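# Move the empty wash bottle from shelved bench to cart

## Task

Take the empty wash bottle off the bench that has shelves and set it in the top tray of the cart so it rests within the tray's walls (lying on its side is fine). The task fails if any wash bottle reaches the floor or if the robot tips over or finishes tilted. At the end the gripper must have released it and the robot must have backed away; the bottle has to stay in the tray without the robot supporting it.

## Robot and tools

ROBOT. A wheeled base (drive only forward/back and turn in place, no sideways motion) with a central column, a tilting head carrying two cameras, and two six-joint arms, left and right, each ending in a two-finger gripper. Folded, it measures 0.73 m long, 0.62 m wide, 1.88 m tall; its front sits 0.40 m ahead of the column. A loose object may occasionally get nudged by something.

FRAMES. Base frame: origin on the floor under the column between the drive wheels, x forward, y to the left, z up. left_hand and right_hand are reported in this frame as the point where the fingers meet (tips 8 mm further); the hand z axis points along the fingers, y along the opening. Odometry frame = base frame at the start. base_odometry counts wheel rotation only, so slip shows up as travel; heading is in radians, left positive, -3.142 to 3.142. If turned_by_wheels and turned_by_imu disagree by 0.05 rad or more and over about 4 % of the turn, the base struck something or slipped and the heading is off by about that gap. base_tilt is in degrees (forward and right positive), with a fixed bias up to about 1 degree.

execute_actions. Argument actions: a list holding one action or none (empty list just reports state and images). An action may contain base, joints, speeds.
- base: exactly one key. translate_m is a relative drive distance in metres from where the base last reported itself, -3 to 3, forward positive. rotate_rad is a relative turn in radians, -3.2 to 3.2, counter-clockwise from above (left) positive.
- joints: absolute targets by name, both arms in one dict. head_tilt_rad -0.61 to 1.308 (0 level, positive down). For each arm (left_/right_): joint1_rad -2.879 to 2.879, joint2_rad 0 to 3.141, joint3_rad 0 to 3.019, joint4_rad -1.692 to 1.57, joint5_rad -1.57 to 1.57 (positive swings the hand toward the robot's right), joint6_rad -2.094 to 2.094 (hand roll, clockwise seen from behind positive), gripper_m 0 to 0.093 metres between fingertips. Done tolerances: head 0.03; joints 1-6: 0.045, 0.14, 0.09, 0.055, 0.03, 0.035; gripper 0.003.
- speeds: optional caps for this action only, translate_m 0.05 to 0.8 m/s, rotate_rad 0.1 to 1 rad/s (the maximum is the default). A base move that would take too long at its cap is refused. Speeds do not slow the arms.
- cameras: list from cam_head_left, cam_head_right, cam_left_wrist, cam_right_wrist, nav_camera, all; omitted/null/["all"] gives all, [] gives none.
Unknown keys or out-of-range numbers reject the whole call with no motion. Joints you leave out may keep pursuing earlier targets.

wait: seconds 0 to 10; commands nothing and returns state and images. zoom_image: camera plus region [x0, y0, x1, y1] in pixels (origin top-left, max 504 by 504) of that camera's latest full image. finished_scene: scene = the current scene's number; ends it irreversibly and reports success. Replying without any tool call ends everything.

ARM GEOMETRY (approximate). With left joint1 = -1.57 or right joint1 = 1.57 and joints 5, 6 = 0, the arm swings in a vertical plane facing forward, 0.23 m beside the column. Let a = j2 - 0.35, b = 1.05 + j2 - j3, c = b - j4 (c = 1.57 means fingers straight down). Hand point: ahead = 0.12 + 0.39 sin a + 0.38 cos b + 0.25 cos c; up = 1.46 + 0.39 cos a - 0.38 sin b - 0.25 sin c. Example: j2, j3, j4 = 0.93, 0.78, 0.14 gives 0.60 m ahead, 1.21 m up. Reality sits up to about 5 cm lower and nearer (about 12 cm with heavy or far loads); trust reported hand positions. Reach is about 1 m from the shoulder, lowest about 0.47 m up at 0.3 m ahead; the floor is out of reach. Light loads (up to 0.3 kg) are fine out to 0.6 m ahead at 0.65-1.6 m up with fingers down; up to 0.2 kg tolerates fingers only 0.35 rad below horizontal.

GRIPPER. Fingers 7 cm long; outer span is 1 cm wider than the opening at the tips, 5 cm at the base; housing 10 by 7 cm; wrist camera juts 11 cm to one side. To grasp, command an opening smaller than the object; off_target is then normal. A reported opening at least 0.002 above target means something is held. Opening against walls can drag the container along.

RESULTS. base_status and joint_status per motion: done, off_target (stopped short, may still push), contact_stop (base only: a wheel stalled; back off 0.05 m before retrying or turning), time_out (arm blocked; it keeps targets near where it stopped and resumes if freed), not_followed / joint command not followed with a cause: line (safety check refused targets because of collision with the other arm, itself, body, or an object; move those joints at least 0.05 rad back, move the other arm, or drive away). on_its_own lists uncommanded behaviour; held at is a target, not a position. motor_effort (wheels only, percent, bracket = peak) is noisy and biased. wheel_motors_off = 1 means the wheels are disabled after about 3 s of hard pushing (overload), lasting 2 s. Joint torques are raw and offset. A stop in one call cancels the reply's later motion calls.

CAUTIONS. Small joint changes (under about 0.03 rad, 0.08 for joints 2-3) may do nothing; approach contacts in 0.05 rad steps from your last target. A blocked arm pushes harder and heats its motors; resend its reported positions as targets to relax it. Heat warnings start at 85 °C, arm drops at 100 °C (limit_stop_at_motor_heat). Table tops 0.30-1.20 m high can slide over the base and hit the column; if leaning back (forward tilt drops 0.5 degrees), reverse 0.05 m. Never let the arms collide or press on each other. Avoid drops and hard pushes.

CAMERAS. Head cameras 1.47-1.58 m up look down by about head_tilt_rad; true straight ahead may be off-centre by up to 0.3 rad. Wrist cameras sit 0.10 m behind the fingertips, look along the fingers angled 0.62 rad toward hand +x; closed fingertips end at image centre, image right is hand -y, up is mostly hand -x. nav_camera is at the base front, 0.23 m up, facing forward.

Each tool is called after ">>>" as a command line: name --argument value for each argument, lists and objects as JSON in quotes; but a table of rows of numbers goes row by row, as --pt "numbers of a row", without its own name.

## Session

>>> execute_actions --actions '[]'

Scene clock: 0.00 s.
Joint torques (N m, as the arm reports them, + toward a larger angle): no reading
base_odometry: x=+0.000 y=+0.000 heading=+0.000 (m, m, rad; odometry frame)
turned_by_wheels: +0.000 (rad since the last result)
turned_by_imu: +0.000 (rad since the last result)
base_tilt: forward=+0.0 right=+0.2 (deg)
base_status: not commanded
joint_positions: head_tilt_rad=+0.879 left_joint1_rad=-1.565 left_joint2_rad=+0.906 left_joint3_rad=+0.440 left_joint4_rad=-0.969 left_joint5_rad=-0.026 left_joint6_rad=-0.076 left_gripper_m=+0.095 right_joint1_rad=+1.579 right_joint2_rad=+0.921 right_joint3_rad=+0.370 right_joint4_rad=-0.985 right_joint5_rad=+0.006 right_joint6_rad=-0.022 right_gripper_m=+0.095
joint_status: not commanded
wheel_motors_off: 0
motor_effort: left_wheel=+2 right_wheel=+3 (%)
left_hand: x=+0.1562 y=+0.2303 z=+1.2504 quat_wxyz=(+0.439, +0.031, -0.897, -0.030) (m; base frame)
right_hand: x=+0.1143 y=-0.2249 z=+1.2673 quat_wxyz=(+0.485, +0.015, -0.875, -0.005) (m; base frame)
pictures: cam_head_left, cam_head_right, cam_left_wrist, cam_right_wrist, nav_camera
Images, in order (width x height): cam_head_left 672x504, cam_head_right 672x504, cam_left_wrist 504x504, cam_right_wrist 504x504, nav_camera 672x504.

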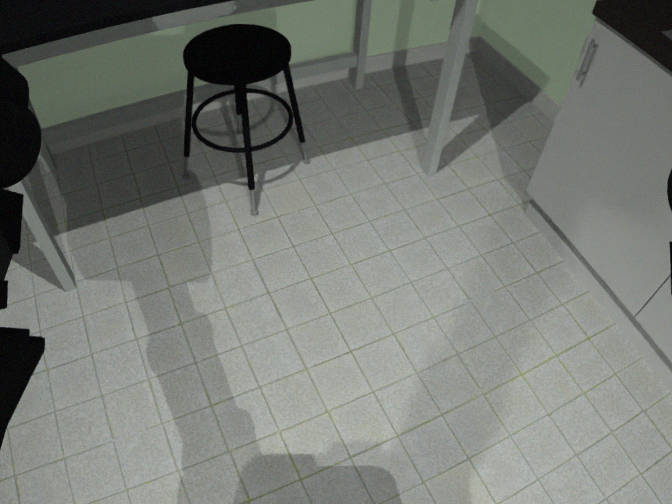

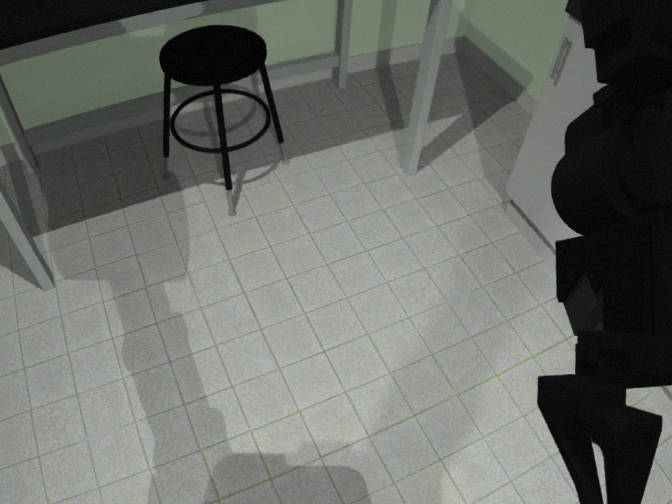

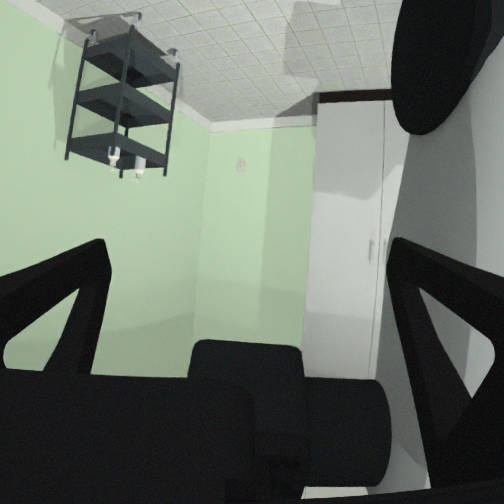

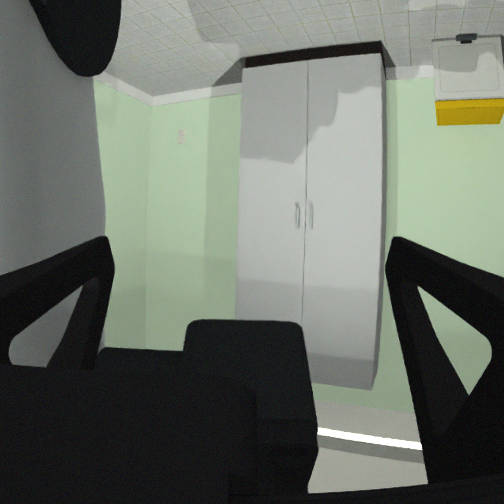

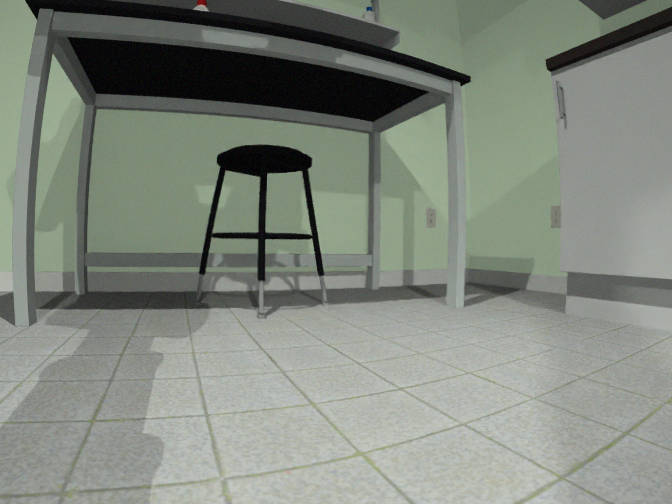

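>>> execute_actions --actions '[{"joints":{"head_tilt_rad":0.3}}]' --cameras '["cam_head_left","cam_head_right"]'

Scene clock: 8.97 s.
Joint torques (N m, as the arm reports them, + toward a larger angle): left_arm=[-0.7  -7.22 -0.63 -1.25  0.02 -0.1 ] | right_arm=[-0.55 -5.66 -1.68 -1.47  0.07  0.1 ]
base_odometry: x=+0.000 y=+0.000 heading=+0.000 (m, m, rad; odometry frame)
turned_by_wheels: +0.000 (rad since the last result)
turned_by_imu: +0.001 (rad since the last result)
base_tilt: forward=-0.1 right=+0.3 (deg)
base_status: not commanded
joint_positions: head_tilt_rad=+0.319 left_joint1_rad=-1.565 left_joint2_rad=+0.906 left_joint3_rad=+0.440 left_joint4_rad=-0.969 left_joint5_rad=-0.026 left_joint6_rad=-0.076 left_gripper_m=+0.095 right_joint1_rad=+1.579 right_joint2_rad=+0.921 right_joint3_rad=+0.370 right_joint4_rad=-0.985 right_joint5_rad=+0.006 right_joint6_rad=-0.022 right_gripper_m=+0.095
joint_status: all done
wheel_motors_off: 0
motor_effort: left_wheel=+2(2) right_wheel=+3(3) (%)
left_hand: x=+0.1562 y=+0.2303 z=+1.2504 quat_wxyz=(+0.439, +0.031, -0.897, -0.030) (m; base frame)
right_hand: x=+0.1143 y=-0.2249 z=+1.2673 quat_wxyz=(+0.485, +0.015, -0.875, -0.005) (m; base frame)
pictures: cam_head_left, cam_head_right
Images, in order (width x height): cam_head_left 672x504, cam_head_right 672x504.

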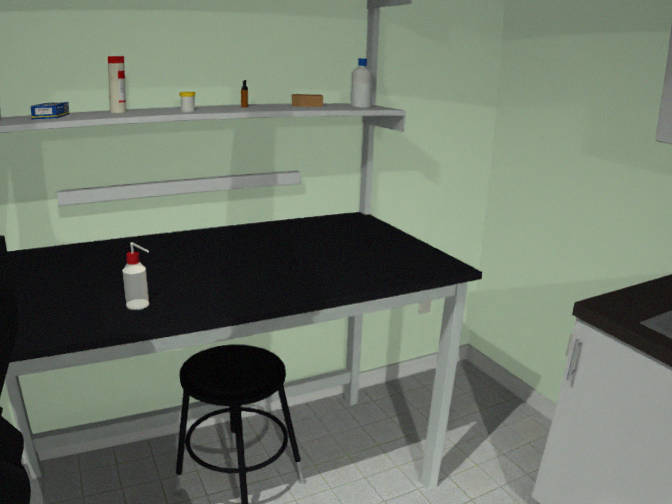

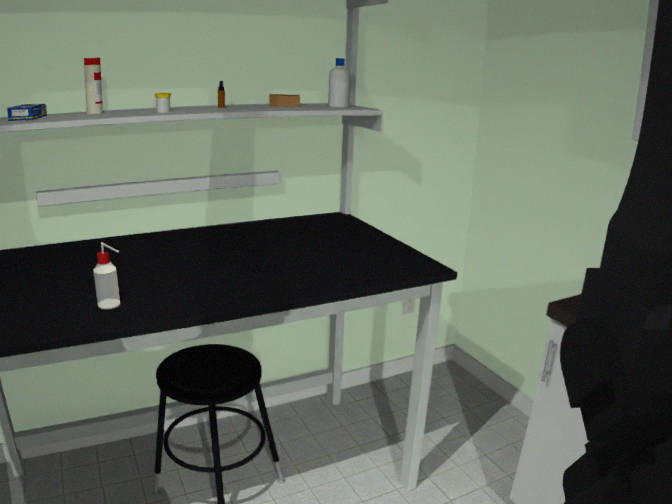

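>>> execute_actions --actions '[{"base":{"rotate_rad":0.45}}]' --cameras '["cam_head_left","cam_head_right","nav_camera"]'

Scene clock: 16.87 s.
Joint torques (N m, as the arm reports them, + toward a larger angle): left_arm=[-0.53 -6.96 -0.58 -1.54 -0.03 -0.06] | right_arm=[-0.32 -5.69 -1.59 -1.63  0.07  0.09]
base_odometry: x=+0.000 y=+0.000 heading=+0.449 (m, m, rad; odometry frame)
turned_by_wheels: +0.449 (rad since the last result)
turned_by_imu: +0.444 (rad since the last result)
base_tilt: forward=+0.0 right=+0.2 (deg)
base_status: done
joint_positions: head_tilt_rad=+0.319 left_joint1_rad=-1.565 left_joint2_rad=+0.906 left_joint3_rad=+0.440 left_joint4_rad=-0.969 left_joint5_rad=-0.026 left_joint6_rad=-0.076 left_gripper_m=+0.095 right_joint1_rad=+1.579 right_joint2_rad=+0.921 right_joint3_rad=+0.370 right_joint4_rad=-0.985 right_joint5_rad=+0.006 right_joint6_rad=-0.022 right_gripper_m=+0.095
joint_status: not commanded
wheel_motors_off: 0
motor_effort: left_wheel=-2(30) right_wheel=+0(30) (%)
left_hand: x=+0.1562 y=+0.2303 z=+1.2504 quat_wxyz=(+0.439, +0.031, -0.897, -0.030) (m; base frame)
right_hand: x=+0.1143 y=-0.2249 z=+1.2673 quat_wxyz=(+0.485, +0.015, -0.875, -0.005) (m; base frame)
pictures: cam_head_left, cam_head_right, nav_camera
Images, in order (width x height): cam_head_left 672x504, cam_head_right 672x504, nav_camera 672x504.

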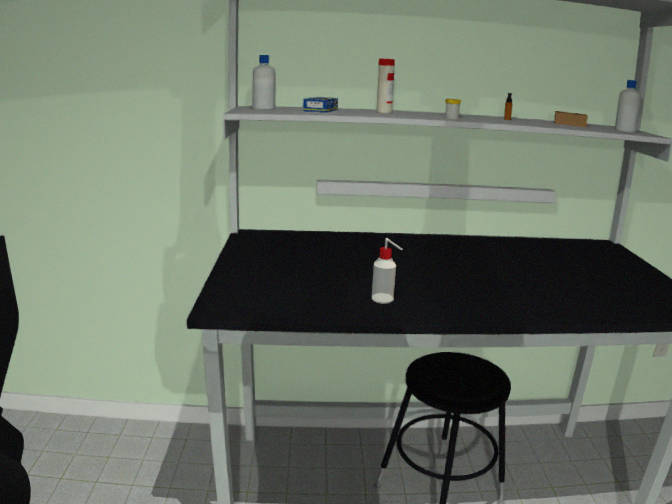

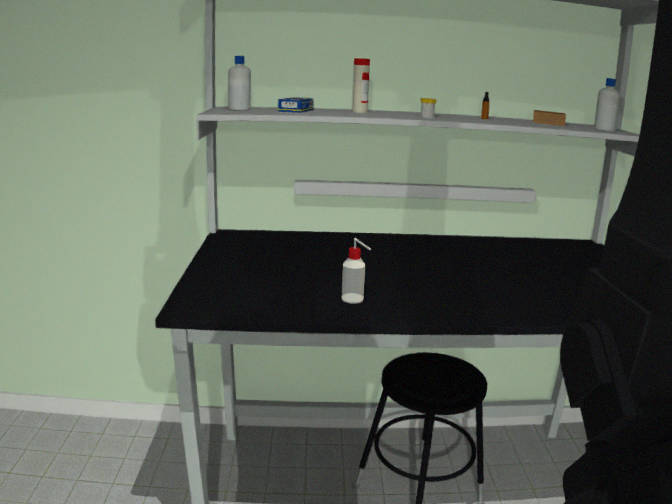

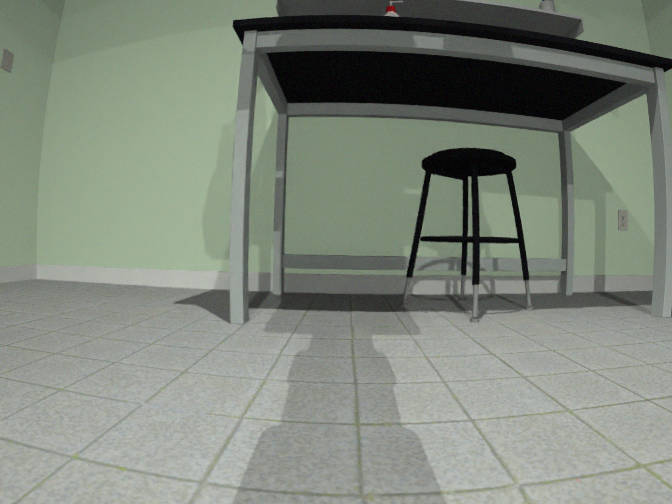

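>>> execute_actions --actions '[{"base":{"translate_m":0.45},"joints":{"head_tilt_rad":0.6}}]' --cameras '["cam_head_left","cam_head_right","nav_camera"]'

Scene clock: 41.27 s.
Joint torques (N m, as the arm reports them, + toward a larger angle): left_arm=[-0.37 -7.06 -0.79 -1.3   0.   -0.07] | right_arm=[-0.51 -5.4  -1.78 -1.67  0.07  0.12]
base_odometry: x=+0.405 y=+0.196 heading=+0.449 (m, m, rad; odometry frame)
turned_by_wheels: +0.000 (rad since the last result)
turned_by_imu: +0.001 (rad since the last result)
base_tilt: forward=-0.1 right=+0.2 (deg)
base_status: done
joint_positions: head_tilt_rad=+0.604 left_joint1_rad=-1.565 left_joint2_rad=+0.906 left_joint3_rad=+0.442 left_joint4_rad=-0.969 left_joint5_rad=-0.026 left_joint6_rad=-0.076 left_gripper_m=+0.095 right_joint1_rad=+1.579 right_joint2_rad=+0.921 right_joint3_rad=+0.372 right_joint4_rad=-0.985 right_joint5_rad=+0.006 right_joint6_rad=-0.022 right_gripper_m=+0.095
joint_status: all done
wheel_motors_off: 0
motor_effort: left_wheel=+0(47) right_wheel=+0(47) (%)
left_hand: x=+0.1572 y=+0.2303 z=+1.2501 quat_wxyz=(+0.438, +0.031, -0.898, -0.030) (m; base frame)
right_hand: x=+0.1152 y=-0.2249 z=+1.2669 quat_wxyz=(+0.484, +0.015, -0.875, -0.005) (m; base frame)
pictures: cam_head_left, cam_head_right, nav_camera
Images, in order (width x height): cam_head_left 672x504, cam_head_right 672x504, nav_camera 672x504.

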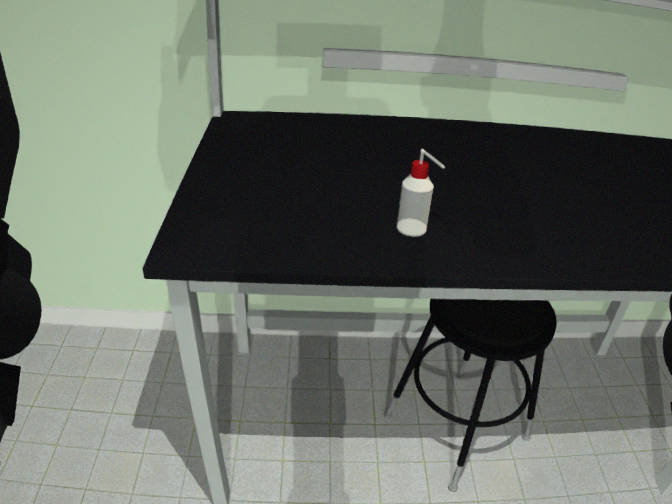

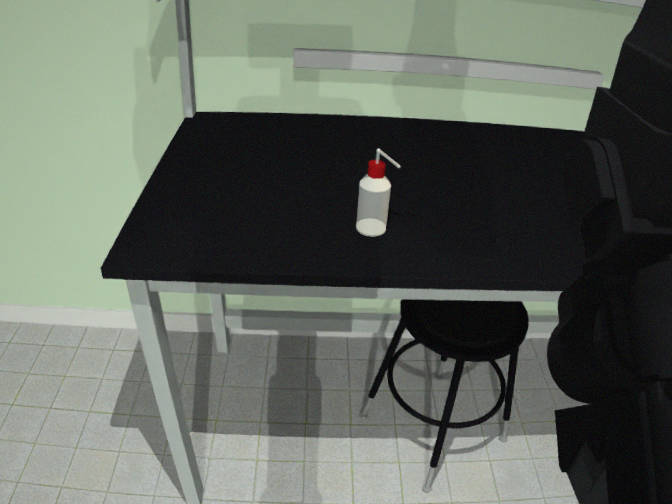

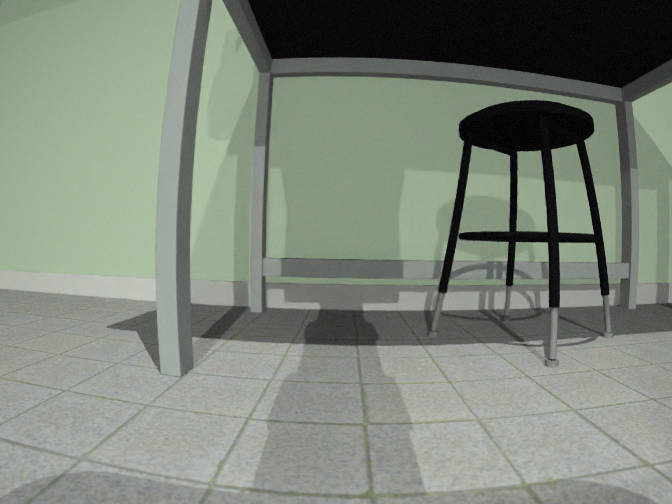

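>>> execute_actions --actions '[{"joints":{"right_joint1_rad":1.57,"right_joint2_rad":1.95,"right_joint3_rad":1.14,"right_joint4_rad":1.49,"right_joint5_rad":0,"right_joint6_rad":0,"right_gripper_m":0.093}}]' --cameras '["cam_head_left","cam_head_right","cam_right_wrist"]'

Scene clock: 70.43 s.
Joint torques (N m, as the arm reports them, + toward a larger angle): left_arm=[-0.63 -7.12 -0.81 -1.36 -0.03 -0.06] | right_arm=[ -0.87 -14.72  -0.47   2.75  -0.04   0.2 ]
base_odometry: x=+0.405 y=+0.196 heading=+0.449 (m, m, rad; odometry frame)
turned_by_wheels: +0.000 (rad since the last result)
turned_by_imu: +0.001 (rad since the last result)
base_tilt: forward=-0.2 right=+0.2 (deg)
base_status: not commanded
joint_positions: head_tilt_rad=+0.604 left_joint1_rad=-1.565 left_joint2_rad=+0.906 left_joint3_rad=+0.442 left_joint4_rad=-0.969 left_joint5_rad=-0.026 left_joint6_rad=-0.076 left_gripper_m=+0.095 right_joint1_rad=+1.579 right_joint2_rad=+1.958 right_joint3_rad=+1.138 right_joint4_rad=+1.465 right_joint5_rad=+0.004 right_joint6_rad=-0.009 right_gripper_m=+0.093
joint_status: all done
wheel_motors_off: 0
motor_effort: left_wheel=+0(0) right_wheel=-1(1) (%)
left_hand: x=+0.1572 y=+0.2303 z=+1.2501 quat_wxyz=(+0.438, +0.031, -0.898, -0.030) (m; base frame)
right_hand: x=+0.6230 y=-0.2202 z=+0.9788 quat_wxyz=(-0.552, +0.003, -0.834, +0.000) (m; base frame)
pictures: cam_head_left, cam_head_right, cam_right_wrist
Images, in order (width x height): cam_head_left 672x504, cam_head_right 672x504, cam_right_wrist 504x504.

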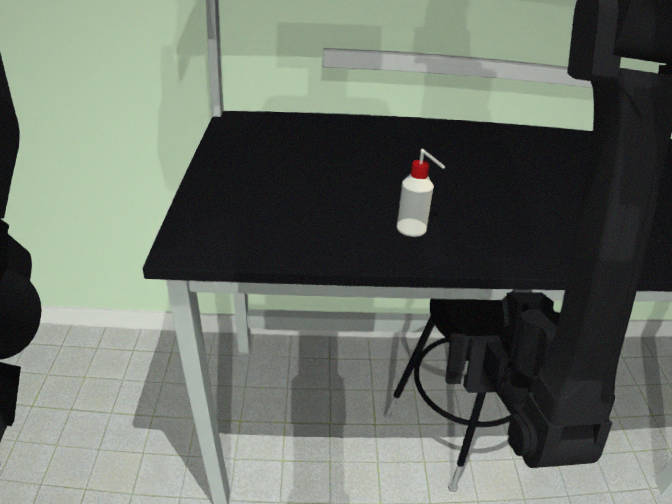

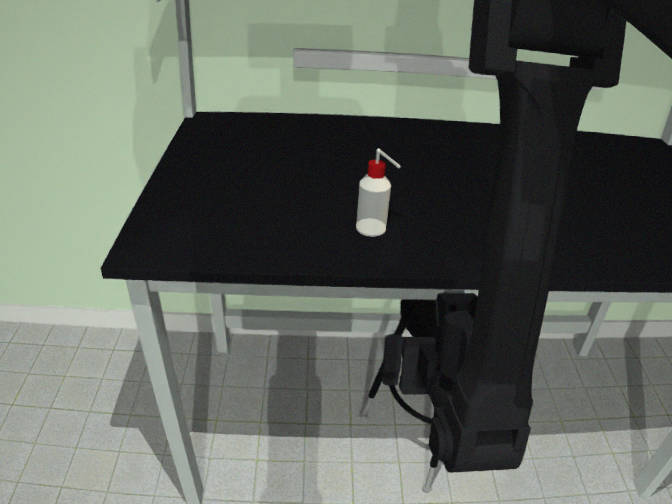

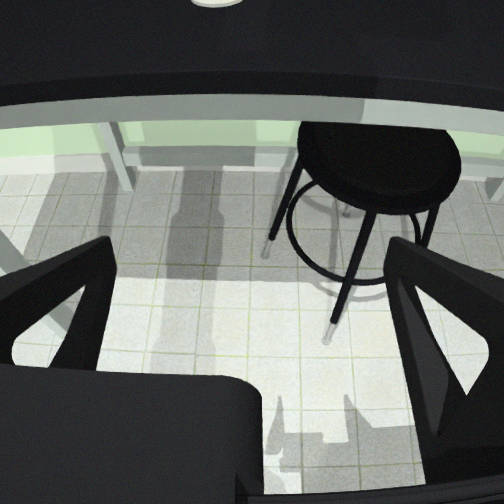

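>>> execute_actions --actions '[{"base":{"rotate_rad":0.05}}]' --cameras '[]'

>>> execute_actions --actions '[{"base":{"translate_m":0.17}}]' --cameras '["cam_head_left","cam_right_wrist"]'

Scene clock: 78.73 s.
Joint torques (N m, as the arm reports them, + toward a larger angle): left_arm=[-0.79 -7.26 -1.01 -1.41 -0.02 -0.07] | right_arm=[ -0.61 -14.11  -0.5    2.79  -0.02   0.19]
base_odometry: x=+0.405 y=+0.196 heading=+0.498 (m, m, rad; odometry frame)
turned_by_wheels: +0.049 (rad since the last result)
turned_by_imu: +0.048 (rad since the last result)
base_tilt: forward=-0.1 right=+0.2 (deg)
base_status: done
joint_positions: head_tilt_rad=+0.604 left_joint1_rad=-1.565 left_joint2_rad=+0.906 left_joint3_rad=+0.442 left_joint4_rad=-0.969 left_joint5_rad=-0.026 left_joint6_rad=-0.076 left_gripper_m=+0.095 right_joint1_rad=+1.575 right_joint2_rad=+1.958 right_joint3_rad=+1.138 right_joint4_rad=+1.465 right_joint5_rad=+0.003 right_joint6_rad=-0.009 right_gripper_m=+0.093
joint_status: not commanded
wheel_motors_off: 0
motor_effort: left_wheel=-1(38) right_wheel=+0(40) (%)
left_hand: x=+0.1568 y=+0.2303 z=+1.2502 quat_wxyz=(+0.439, +0.031, -0.898, -0.030) (m; base frame)
right_hand: x=+0.6230 y=-0.2229 z=+0.9788 quat_wxyz=(-0.552, +0.003, -0.834, +0.002) (m; base frame)
pictures: none
No camera images: the call's "cameras" was empty. Leave "cameras" out to get every camera's image.

Scene clock: 80.40 s.
Joint torques (N m, as the arm reports them, + toward a larger angle): left_arm=[-0.89 -8.46 -0.81 -1.64  0.   -0.07] | right_arm=[ -0.62 -14.25  -0.92   2.87  -0.03   0.2 ]
base_odometry: x=+0.555 y=+0.277 heading=+0.499 (m, m, rad; odometry frame)
turned_by_wheels: +0.001 (rad since the last result)
turned_by_imu: +0.002 (rad since the last result)
base_tilt: forward=+0.0 right=+0.2 (deg)
base_status: done
joint_positions: head_tilt_rad=+0.604 left_joint1_rad=-1.565 left_joint2_rad=+0.907 left_joint3_rad=+0.442 left_joint4_rad=-0.969 left_joint5_rad=-0.026 left_joint6_rad=-0.076 left_gripper_m=+0.095 right_joint1_rad=+1.575 right_joint2_rad=+1.955 right_joint3_rad=+1.142 right_joint4_rad=+1.465 right_joint5_rad=+0.003 right_joint6_rad=-0.009 right_gripper_m=+0.093
joint_status: not commanded
wheel_motors_off: 0
motor_effort: left_wheel=+0(51) right_wheel=-1(43) (%)
left_hand: x=+0.1567 y=+0.2303 z=+1.2502 quat_wxyz=(+0.439, +0.031, -0.898, -0.030) (m; base frame)
right_hand: x=+0.6262 y=-0.2232 z=+0.9806 quat_wxyz=(-0.554, +0.003, -0.832, +0.002) (m; base frame)
pictures: cam_head_left, cam_right_wrist
Images, in order (width x height): cam_head_left 672x504, cam_right_wrist 504x504.

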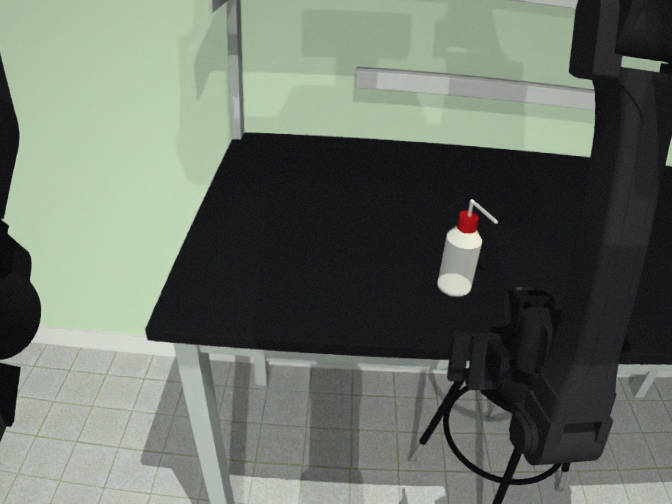

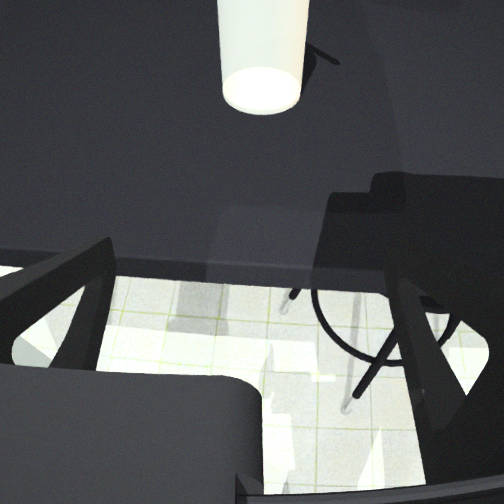

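>>> execute_actions --actions '[{"joints":{"right_joint2_rad":1.84,"right_joint3_rad":1.02,"right_joint4_rad":1.49}}]' --cameras '[]'

>>> execute_actions --actions '[{"base":{"translate_m":0.12},"speeds":{"translate_m":0.15}}]' --cameras '["cam_head_left","cam_right_wrist"]'

Scene clock: 109.57 s.
Joint torques (N m, as the arm reports them, + toward a larger angle): left_arm=[-0.45 -7.73 -0.82 -1.45 -0.02 -0.06] | right_arm=[ -0.69 -13.71  -0.53   2.76  -0.04   0.21]
base_odometry: x=+0.555 y=+0.277 heading=+0.499 (m, m, rad; odometry frame)
turned_by_wheels: +0.000 (rad since the last result)
turned_by_imu: +0.001 (rad since the last result)
base_tilt: forward=+0.0 right=+0.2 (deg)
base_status: not commanded
joint_positions: head_tilt_rad=+0.604 left_joint1_rad=-1.565 left_joint2_rad=+0.907 left_joint3_rad=+0.442 left_joint4_rad=-0.969 left_joint5_rad=-0.026 left_joint6_rad=-0.076 left_gripper_m=+0.095 right_joint1_rad=+1.575 right_joint2_rad=+1.837 right_joint3_rad=+1.020 right_joint4_rad=+1.465 right_joint5_rad=+0.003 right_joint6_rad=-0.009 right_gripper_m=+0.093
joint_status: all done
wheel_motors_off: 0
motor_effort: left_wheel=+0(1) right_wheel=-1(1) (%)
left_hand: x=+0.1567 y=+0.2303 z=+1.2502 quat_wxyz=(+0.439, +0.031, -0.898, -0.030) (m; base frame)
right_hand: x=+0.6234 y=-0.2234 z=+1.0254 quat_wxyz=(-0.553, +0.003, -0.833, +0.002) (m; base frame)
pictures: none
No camera images: the call's "cameras" was empty. Leave "cameras" out to get every camera's image.

Scene clock: 111.10 s.
Joint torques (N m, as the arm reports them, + toward a larger angle): left_arm=[-0.6  -6.58 -0.89 -1.49 -0.03 -0.06] | right_arm=[ -0.49 -13.95  -0.74   2.73  -0.02   0.2 ]
base_odometry: x=+0.660 y=+0.334 heading=+0.499 (m, m, rad; odometry frame)
turned_by_wheels: +0.001 (rad since the last result)
turned_by_imu: +0.001 (rad since the last result)
base_tilt: forward=-0.1 right=+0.2 (deg)
base_status: done
joint_positions: head_tilt_rad=+0.604 left_joint1_rad=-1.565 left_joint2_rad=+0.907 left_joint3_rad=+0.442 left_joint4_rad=-0.969 left_joint5_rad=-0.026 left_joint6_rad=-0.076 left_gripper_m=+0.095 right_joint1_rad=+1.575 right_joint2_rad=+1.837 right_joint3_rad=+1.021 right_joint4_rad=+1.465 right_joint5_rad=+0.003 right_joint6_rad=-0.009 right_gripper_m=+0.093
joint_status: not commanded
wheel_motors_off: 0
motor_effort: left_wheel=+0(35) right_wheel=-1(34) (%)
left_hand: x=+0.1569 y=+0.2303 z=+1.2501 quat_wxyz=(+0.439, +0.031, -0.898, -0.030) (m; base frame)
right_hand: x=+0.6239 y=-0.2234 z=+1.0256 quat_wxyz=(-0.553, +0.003, -0.833, +0.002) (m; base frame)
pictures: cam_head_left, cam_right_wrist
Images, in order (width x height): cam_head_left 672x504, cam_right_wrist 504x504.

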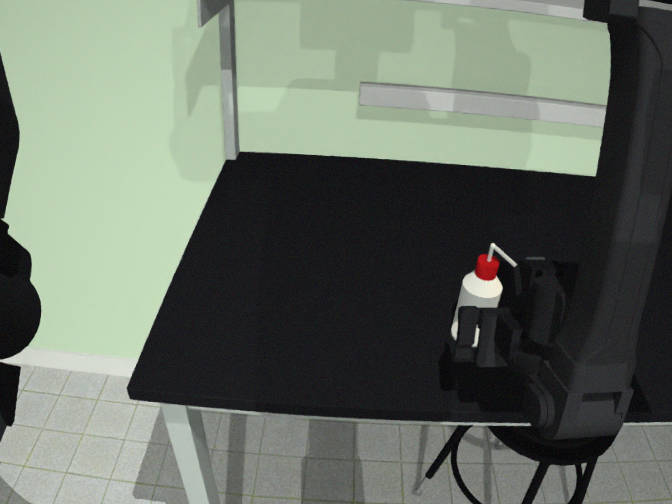

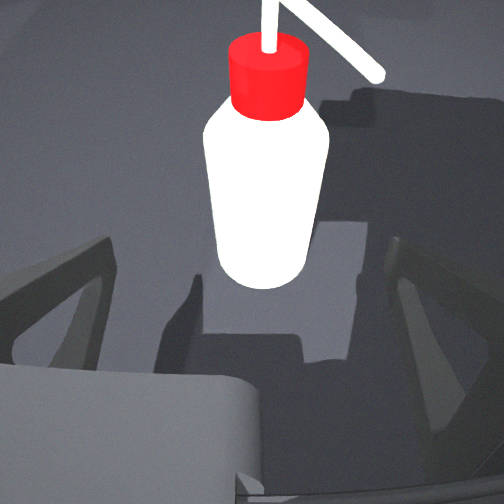

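>>> execute_actions --actions '[{"joints":{"right_joint2_rad":2.02,"right_joint3_rad":1.205,"right_joint4_rad":1.49}}]' --cameras '[]'

>>> execute_actions --actions '[{"base":{"translate_m":0.085},"speeds":{"translate_m":0.1}}]' --cameras '["cam_head_left","cam_right_wrist"]'

Scene clock: 128.57 s.
Joint torques (N m, as the arm reports them, + toward a larger angle): left_arm=[-0.69 -7.21 -0.77 -1.33 -0.03 -0.07] | right_arm=[ -0.61 -14.38  -0.59   2.76  -0.01   0.2 ]
base_odometry: x=+0.660 y=+0.334 heading=+0.499 (m, m, rad; odometry frame)
turned_by_wheels: +0.000 (rad since the last result)
turned_by_imu: +0.001 (rad since the last result)
base_tilt: forward=-0.1 right=+0.2 (deg)
base_status: not commanded
joint_positions: head_tilt_rad=+0.604 left_joint1_rad=-1.565 left_joint2_rad=+0.907 left_joint3_rad=+0.442 left_joint4_rad=-0.969 left_joint5_rad=-0.026 left_joint6_rad=-0.076 left_gripper_m=+0.095 right_joint1_rad=+1.575 right_joint2_rad=+2.031 right_joint3_rad=+1.202 right_joint4_rad=+1.467 right_joint5_rad=+0.003 right_joint6_rad=-0.009 right_gripper_m=+0.093
joint_status: all done
wheel_motors_off: 0
motor_effort: left_wheel=+1(1) right_wheel=-2(2) (%)
left_hand: x=+0.1569 y=+0.2303 z=+1.2501 quat_wxyz=(+0.439, +0.031, -0.898, -0.030) (m; base frame)
right_hand: x=+0.6169 y=-0.2231 z=+0.9499 quat_wxyz=(-0.549, +0.003, -0.836, +0.002) (m; base frame)
pictures: none
No camera images: the call's "cameras" was empty. Leave "cameras" out to get every camera's image.

Scene clock: 130.17 s.
Joint torques (N m, as the arm reports them, + toward a larger angle): left_arm=[-0.64 -7.4  -0.78 -1.35 -0.03 -0.02] | right_arm=[ -0.64 -14.38  -0.7    2.72  -0.04   0.19]
base_odometry: x=+0.735 y=+0.375 heading=+0.500 (m, m, rad; odometry frame)
turned_by_wheels: +0.000 (rad since the last result)
turned_by_imu: +0.001 (rad since the last result)
base_tilt: forward=+0.0 right=+0.2 (deg)
base_status: done
joint_positions: head_tilt_rad=+0.604 left_joint1_rad=-1.565 left_joint2_rad=+0.907 left_joint3_rad=+0.441 left_joint4_rad=-0.969 left_joint5_rad=-0.026 left_joint6_rad=-0.076 left_gripper_m=+0.095 right_joint1_rad=+1.575 right_joint2_rad=+2.028 right_joint3_rad=+1.204 right_joint4_rad=+1.467 right_joint5_rad=+0.003 right_joint6_rad=-0.009 right_gripper_m=+0.093
joint_status: not commanded
wheel_motors_off: 0
motor_effort: left_wheel=+0(35) right_wheel=+0(34) (%)
left_hand: x=+0.1563 y=+0.2303 z=+1.2503 quat_wxyz=(+0.439, +0.031, -0.897, -0.030) (m; base frame)
right_hand: x=+0.6193 y=-0.2231 z=+0.9516 quat_wxyz=(-0.551, +0.003, -0.835, +0.002) (m; base frame)
pictures: cam_head_left, cam_right_wrist
Images, in order (width x height): cam_head_left 672x504, cam_right_wrist 504x504.

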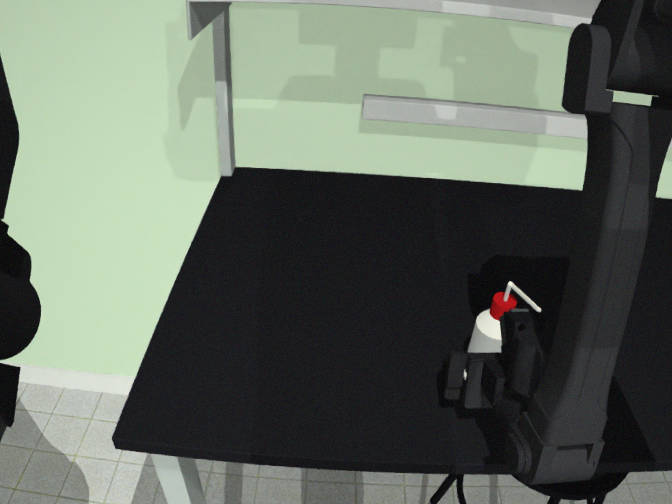

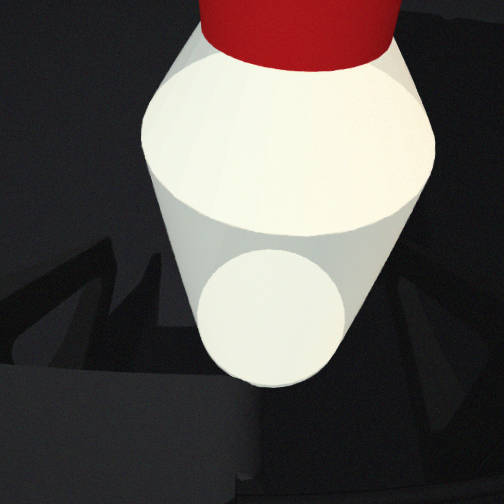

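Bottle is between the fingers. Close.

>>> execute_actions --actions '[{"joints":{"right_gripper_m":0.04}}]' --cameras '["cam_right_wrist"]'

>>> execute_actions --actions '[{"joints":{"right_joint2_rad":1.75,"right_joint3_rad":0.93,"right_joint4_rad":1.49}}]' --cameras '["cam_head_left"]'

Scene clock: 136.53 s.
Joint torques (N m, as the arm reports them, + toward a larger angle): left_arm=[-0.37 -7.51 -0.62 -1.35 -0.02 -0.06] | right_arm=[ -0.58 -14.32  -0.69   2.73   0.     0.2 ]
base_odometry: x=+0.735 y=+0.375 heading=+0.500 (m, m, rad; odometry frame)
turned_by_wheels: +0.000 (rad since the last result)
turned_by_imu: +0.001 (rad since the last result)
base_tilt: forward=+0.0 right=+0.2 (deg)
base_status: not commanded
joint_positions: head_tilt_rad=+0.604 left_joint1_rad=-1.565 left_joint2_rad=+0.907 left_joint3_rad=+0.441 left_joint4_rad=-0.969 left_joint5_rad=-0.026 left_joint6_rad=-0.076 left_gripper_m=+0.095 right_joint1_rad=+1.575 right_joint2_rad=+2.028 right_joint3_rad=+1.204 right_joint4_rad=+1.467 right_joint5_rad=+0.003 right_joint6_rad=-0.009 right_gripper_m=+0.054
joint_status: right_gripper_m off_target (ended at +0.054, target +0.040)
wheel_motors_off: 0
motor_effort: left_wheel=+0(0) right_wheel=+0(0) (%)
left_hand: x=+0.1563 y=+0.2303 z=+1.2503 quat_wxyz=(+0.439, +0.031, -0.897, -0.030) (m; base frame)
right_hand: x=+0.6193 y=-0.2230 z=+0.9516 quat_wxyz=(-0.551, +0.003, -0.835, +0.002) (m; base frame)
pictures: cam_right_wrist
Images, in order (width x height): cam_right_wrist 504x504.

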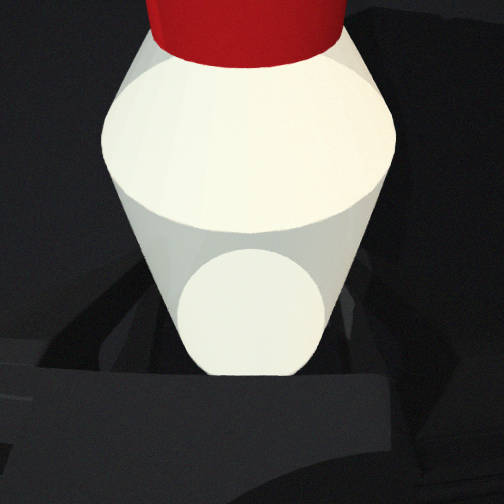

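Scene clock: 137.70 s.
Joint torques (N m, as the arm reports them, + toward a larger angle): left_arm=[-0.92 -7.21 -0.65 -1.44 -0.03 -0.07] | right_arm=[ -0.74 -12.53  -1.05   2.69  -0.05   0.2 ]
base_odometry: x=+0.735 y=+0.375 heading=+0.500 (m, m, rad; odometry frame)
turned_by_wheels: +0.000 (rad since the last result)
turned_by_imu: +0.000 (rad since the last result)
base_tilt: forward=+0.0 right=+0.2 (deg)
base_status: not commanded
joint_positions: head_tilt_rad=+0.604 left_joint1_rad=-1.565 left_joint2_rad=+0.907 left_joint3_rad=+0.441 left_joint4_rad=-0.969 left_joint5_rad=-0.026 left_joint6_rad=-0.076 left_gripper_m=+0.095 right_joint1_rad=+1.575 right_joint2_rad=+1.737 right_joint3_rad=+0.936 right_joint4_rad=+1.468 right_joint5_rad=+0.003 right_joint6_rad=-0.009 right_gripper_m=+0.054
joint_status: all done
wheel_motors_off: 0
motor_effort: left_wheel=+0(0) right_wheel=-1(1) (%)
left_hand: x=+0.1563 y=+0.2303 z=+1.2503 quat_wxyz=(+0.439, +0.031, -0.897, -0.030) (m; base frame)
right_hand: x=+0.6260 y=-0.2234 z=+1.0662 quat_wxyz=(-0.561, +0.003, -0.828, +0.002) (m; base frame)
pictures: cam_head_left
Images, in order (width x height): cam_head_left 672x504.

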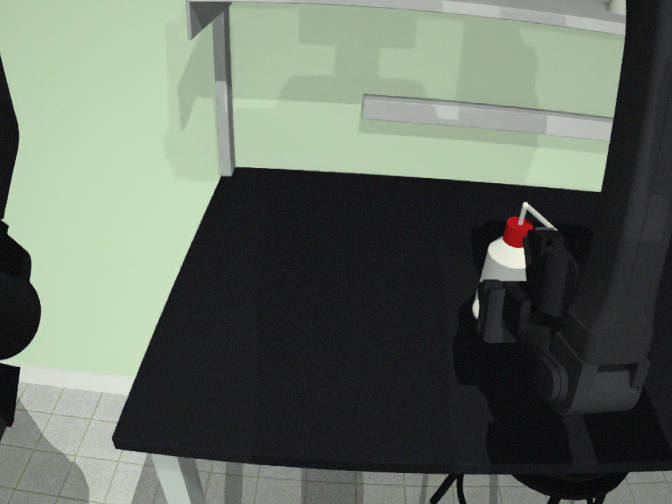

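>>> execute_actions --actions '[{"base":{"translate_m":-0.55},"speeds":{"translate_m":0.4},"joints":{"head_tilt_rad":0.4}}]' --cameras '[]'

>>> execute_actions --actions '[{"base":{"rotate_rad":2.0},"speeds":{"rotate_rad":0.6}}]' --cameras '["cam_head_left","nav_camera"]'

Scene clock: 148.70 s.
Joint torques (N m, as the arm reports them, + toward a larger angle): left_arm=[-1.   -8.17 -0.76 -1.24  0.02 -0.06] | right_arm=[ -0.67 -13.29  -0.58   2.73  -0.01   0.19]
base_odometry: x=+0.252 y=+0.111 heading=+0.501 (m, m, rad; odometry frame)
turned_by_wheels: +0.001 (rad since the last result)
turned_by_imu: +0.002 (rad since the last result)
base_tilt: forward=-0.1 right=+0.2 (deg)
base_status: done
joint_positions: head_tilt_rad=+0.419 left_joint1_rad=-1.565 left_joint2_rad=+0.907 left_joint3_rad=+0.439 left_joint4_rad=-0.969 left_joint5_rad=-0.026 left_joint6_rad=-0.076 left_gripper_m=+0.095 right_joint1_rad=+1.575 right_joint2_rad=+1.741 right_joint3_rad=+0.930 right_joint4_rad=+1.468 right_joint5_rad=+0.003 right_joint6_rad=-0.009 right_gripper_m=+0.054
joint_status: all done
wheel_motors_off: 0
motor_effort: left_wheel=+0(33) right_wheel=+0(38) (%)
left_hand: x=+0.1551 y=+0.2303 z=+1.2507 quat_wxyz=(+0.440, +0.031, -0.897, -0.030) (m; base frame)
right_hand: x=+0.6219 y=-0.2234 z=+1.0637 quat_wxyz=(-0.557, +0.003, -0.831, +0.002) (m; base frame)
pictures: none
No camera images: the call's "cameras" was empty. Leave "cameras" out to get every camera's image.

Scene clock: 152.93 s.
Joint torques (N m, as the arm reports them, + toward a larger angle): left_arm=[-0.72 -7.49 -0.58 -1.31 -0.05 -0.03] | right_arm=[ -0.58 -12.95  -0.54   2.7   -0.01   0.2 ]
base_odometry: x=+0.252 y=+0.111 heading=+2.500 (m, m, rad; odometry frame)
turned_by_wheels: +2.000 (rad since the last result)
turned_by_imu: +1.980 (rad since the last result)
base_tilt: forward=-0.1 right=+0.2 (deg)
base_status: done
joint_positions: head_tilt_rad=+0.419 left_joint1_rad=-1.565 left_joint2_rad=+0.907 left_joint3_rad=+0.439 left_joint4_rad=-0.969 left_joint5_rad=-0.026 left_joint6_rad=-0.076 left_gripper_m=+0.095 right_joint1_rad=+1.574 right_joint2_rad=+1.741 right_joint3_rad=+0.930 right_joint4_rad=+1.468 right_joint5_rad=+0.003 right_joint6_rad=-0.009 right_gripper_m=+0.054
joint_status: not commanded
wheel_motors_off: 0
motor_effort: left_wheel=+0(36) right_wheel=+0(42) (%)
left_hand: x=+0.1551 y=+0.2303 z=+1.2507 quat_wxyz=(+0.440, +0.031, -0.897, -0.030) (m; base frame)
right_hand: x=+0.6219 y=-0.2237 z=+1.0637 quat_wxyz=(-0.557, +0.003, -0.831, +0.002) (m; base frame)
pictures: cam_head_left, nav_camera
Images, in order (width x height): cam_head_left 672x504, nav_camera 672x504.

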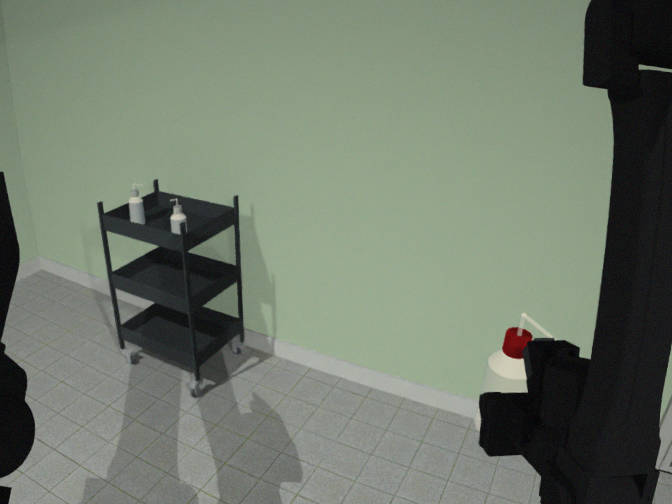

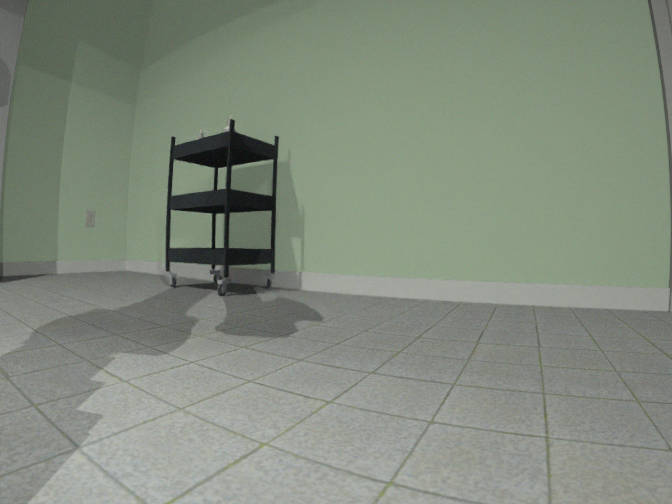

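>>> execute_actions --actions '[{"base":{"rotate_rad":1.12},"speeds":{"rotate_rad":0.6}}]' --cameras '["cam_head_left","nav_camera"]'

Scene clock: 179.13 s.
Joint torques (N m, as the arm reports them, + toward a larger angle): left_arm=[-0.74 -7.31 -0.68 -1.44 -0.04 -0.03] | right_arm=[ -0.69 -13.14  -0.58   2.7   -0.03   0.21]
base_odometry: x=+0.252 y=+0.111 heading=-2.663 (m, m, rad; odometry frame)
turned_by_wheels: +1.119 (rad since the last result)
turned_by_imu: +1.111 (rad since the last result)
base_tilt: forward=-0.1 right=+0.2 (deg)
base_status: done
joint_positions: head_tilt_rad=+0.419 left_joint1_rad=-1.565 left_joint2_rad=+0.907 left_joint3_rad=+0.439 left_joint4_rad=-0.969 left_joint5_rad=-0.026 left_joint6_rad=-0.076 left_gripper_m=+0.095 right_joint1_rad=+1.574 right_joint2_rad=+1.741 right_joint3_rad=+0.930 right_joint4_rad=+1.468 right_joint5_rad=+0.003 right_joint6_rad=-0.009 right_gripper_m=+0.054
joint_status: not commanded
wheel_motors_off: 0
motor_effort: left_wheel=-1(27) right_wheel=+1(31) (%)
left_hand: x=+0.1553 y=+0.2303 z=+1.2506 quat_wxyz=(+0.440, +0.031, -0.897, -0.030) (m; base frame)
right_hand: x=+0.6219 y=-0.2239 z=+1.0637 quat_wxyz=(-0.557, +0.003, -0.831, +0.002) (m; base frame)
pictures: cam_head_left, nav_camera
Images, in order (width x height): cam_head_left 672x504, nav_camera 672x504.

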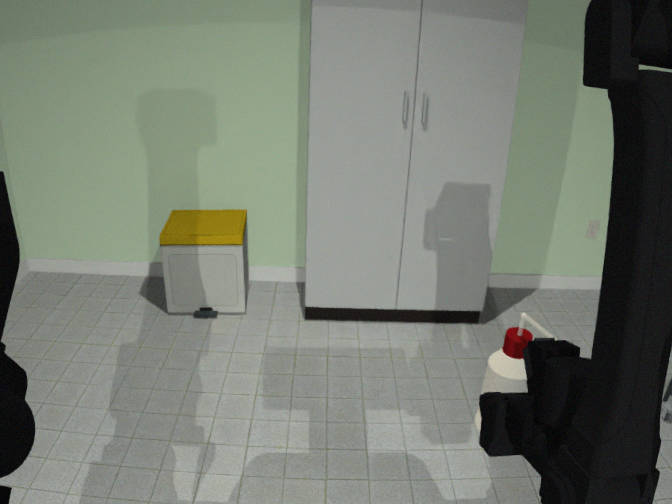

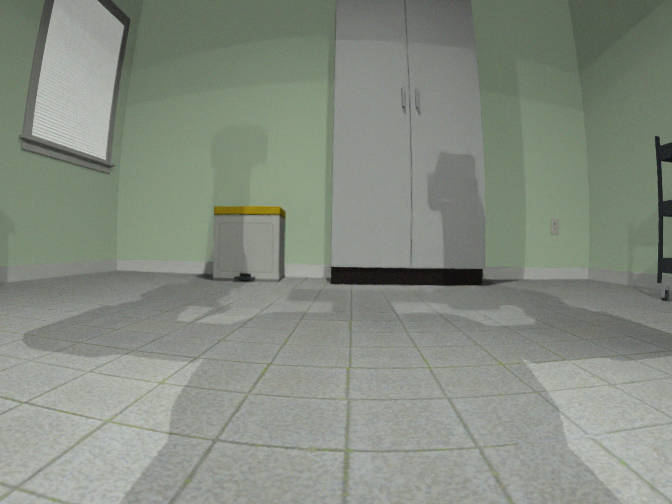

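>>> execute_actions --actions '[{"base":{"rotate_rad":-0.25},"speeds":{"rotate_rad":0.6}}]' --cameras '[]'

>>> execute_actions --actions '[{"base":{"translate_m":1.4},"speeds":{"translate_m":0.5}}]' --cameras '[]'

>>> execute_actions --actions '[{"base":{"rotate_rad":-1.47},"speeds":{"rotate_rad":0.6},"joints":{"head_tilt_rad":0.6}}]' --cameras '["cam_head_left","nav_camera"]'

Scene clock: 195.77 s.
Joint torques (N m, as the arm reports them, + toward a larger angle): left_arm=[-0.73 -7.72 -0.54 -1.44 -0.05 -0.08] | right_arm=[ -0.56 -13.05  -0.66   2.7    0.01   0.21]
base_odometry: x=+0.252 y=+0.111 heading=-2.913 (m, m, rad; odometry frame)
turned_by_wheels: -0.250 (rad since the last result)
turned_by_imu: -0.248 (rad since the last result)
base_tilt: forward=+0.0 right=+0.2 (deg)
base_status: done
joint_positions: head_tilt_rad=+0.419 left_joint1_rad=-1.565 left_joint2_rad=+0.907 left_joint3_rad=+0.440 left_joint4_rad=-0.969 left_joint5_rad=-0.026 left_joint6_rad=-0.076 left_gripper_m=+0.095 right_joint1_rad=+1.573 right_joint2_rad=+1.741 right_joint3_rad=+0.930 right_joint4_rad=+1.468 right_joint5_rad=+0.002 right_joint6_rad=-0.009 right_gripper_m=+0.054
joint_status: not commanded
wheel_motors_off: 0
motor_effort: left_wheel=+0(19) right_wheel=+0(25) (%)
left_hand: x=+0.1557 y=+0.2303 z=+1.2505 quat_wxyz=(+0.440, +0.031, -0.897, -0.030) (m; base frame)
right_hand: x=+0.6219 y=-0.2245 z=+1.0637 quat_wxyz=(-0.557, +0.003, -0.831, +0.002) (m; base frame)
pictures: none
No camera images: the call's "cameras" was empty. Leave "cameras" out to get every camera's image.

Scene clock: 199.90 s.
Joint torques (N m, as the arm reports them, + toward a larger angle): left_arm=[-0.54 -7.6  -0.7  -1.41 -0.01 -0.08] | right_arm=[ -0.93 -13.17  -0.63   2.63   0.01   0.19]
base_odometry: x=-1.112 y=-0.206 heading=-2.912 (m, m, rad; odometry frame)
turned_by_wheels: +0.001 (rad since the last result)
turned_by_imu: +0.002 (rad since the last result)
base_tilt: forward=+0.0 right=+0.2 (deg)
base_status: done
joint_positions: head_tilt_rad=+0.418 left_joint1_rad=-1.565 left_joint2_rad=+0.907 left_joint3_rad=+0.441 left_joint4_rad=-0.969 left_joint5_rad=-0.026 left_joint6_rad=-0.076 left_gripper_m=+0.095 right_joint1_rad=+1.573 right_joint2_rad=+1.742 right_joint3_rad=+0.931 right_joint4_rad=+1.468 right_joint5_rad=+0.002 right_joint6_rad=-0.009 right_gripper_m=+0.054
joint_status: not commanded
wheel_motors_off: 0
motor_effort: left_wheel=+1(47) right_wheel=-1(45) (%)
left_hand: x=+0.1565 y=+0.2303 z=+1.2502 quat_wxyz=(+0.439, +0.031, -0.897, -0.030) (m; base frame)
right_hand: x=+0.6218 y=-0.2245 z=+1.0631 quat_wxyz=(-0.557, +0.003, -0.831, +0.002) (m; base frame)
pictures: none
No camera images: the call's "cameras" was empty. Leave "cameras" out to get every camera's image.

Scene clock: 203.27 s.
Joint torques (N m, as the arm reports them, + toward a larger angle): left_arm=[-0.61 -7.64 -0.97 -1.33 -0.02 -0.04] | right_arm=[ -0.7  -13.21  -0.75   2.7   -0.01   0.21]
base_odometry: x=-1.112 y=-0.206 heading=+1.901 (m, m, rad; odometry frame)
turned_by_wheels: -1.470 (rad since the last result)
turned_by_imu: -1.453 (rad since the last result)
base_tilt: forward=-0.2 right=+0.2 (deg)
base_status: done
joint_positions: head_tilt_rad=+0.603 left_joint1_rad=-1.565 left_joint2_rad=+0.907 left_joint3_rad=+0.441 left_joint4_rad=-0.969 left_joint5_rad=-0.026 left_joint6_rad=-0.076 left_gripper_m=+0.095 right_joint1_rad=+1.573 right_joint2_rad=+1.742 right_joint3_rad=+0.931 right_joint4_rad=+1.468 right_joint5_rad=+0.002 right_joint6_rad=-0.009 right_gripper_m=+0.054
joint_status: all done
wheel_motors_off: 0
motor_effort: left_wheel=+0(37) right_wheel=+0(43) (%)
left_hand: x=+0.1565 y=+0.2303 z=+1.2502 quat_wxyz=(+0.439, +0.031, -0.897, -0.030) (m; base frame)
right_hand: x=+0.6218 y=-0.2245 z=+1.0631 quat_wxyz=(-0.557, +0.003, -0.831, +0.002) (m; base frame)
pictures: cam_head_left, nav_camera
Images, in order (width x height): cam_head_left 672x504, nav_camera 672x504.

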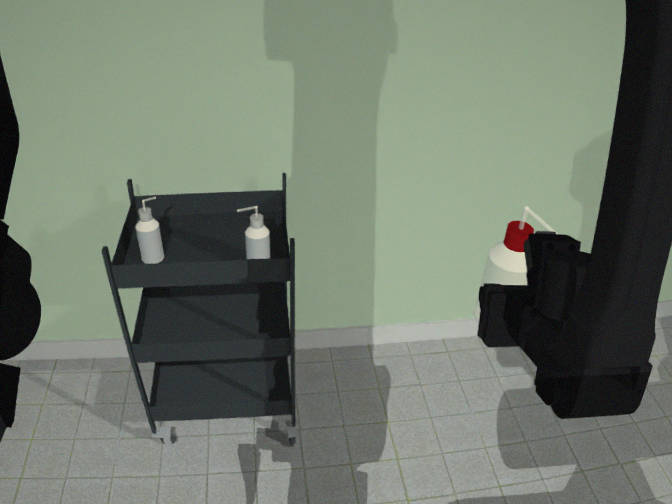

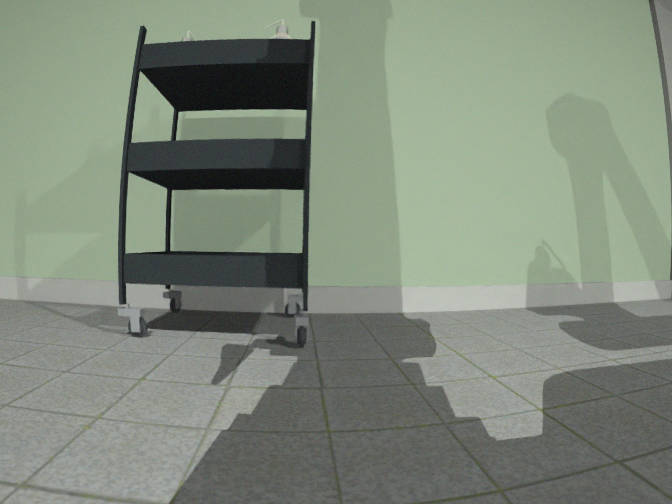

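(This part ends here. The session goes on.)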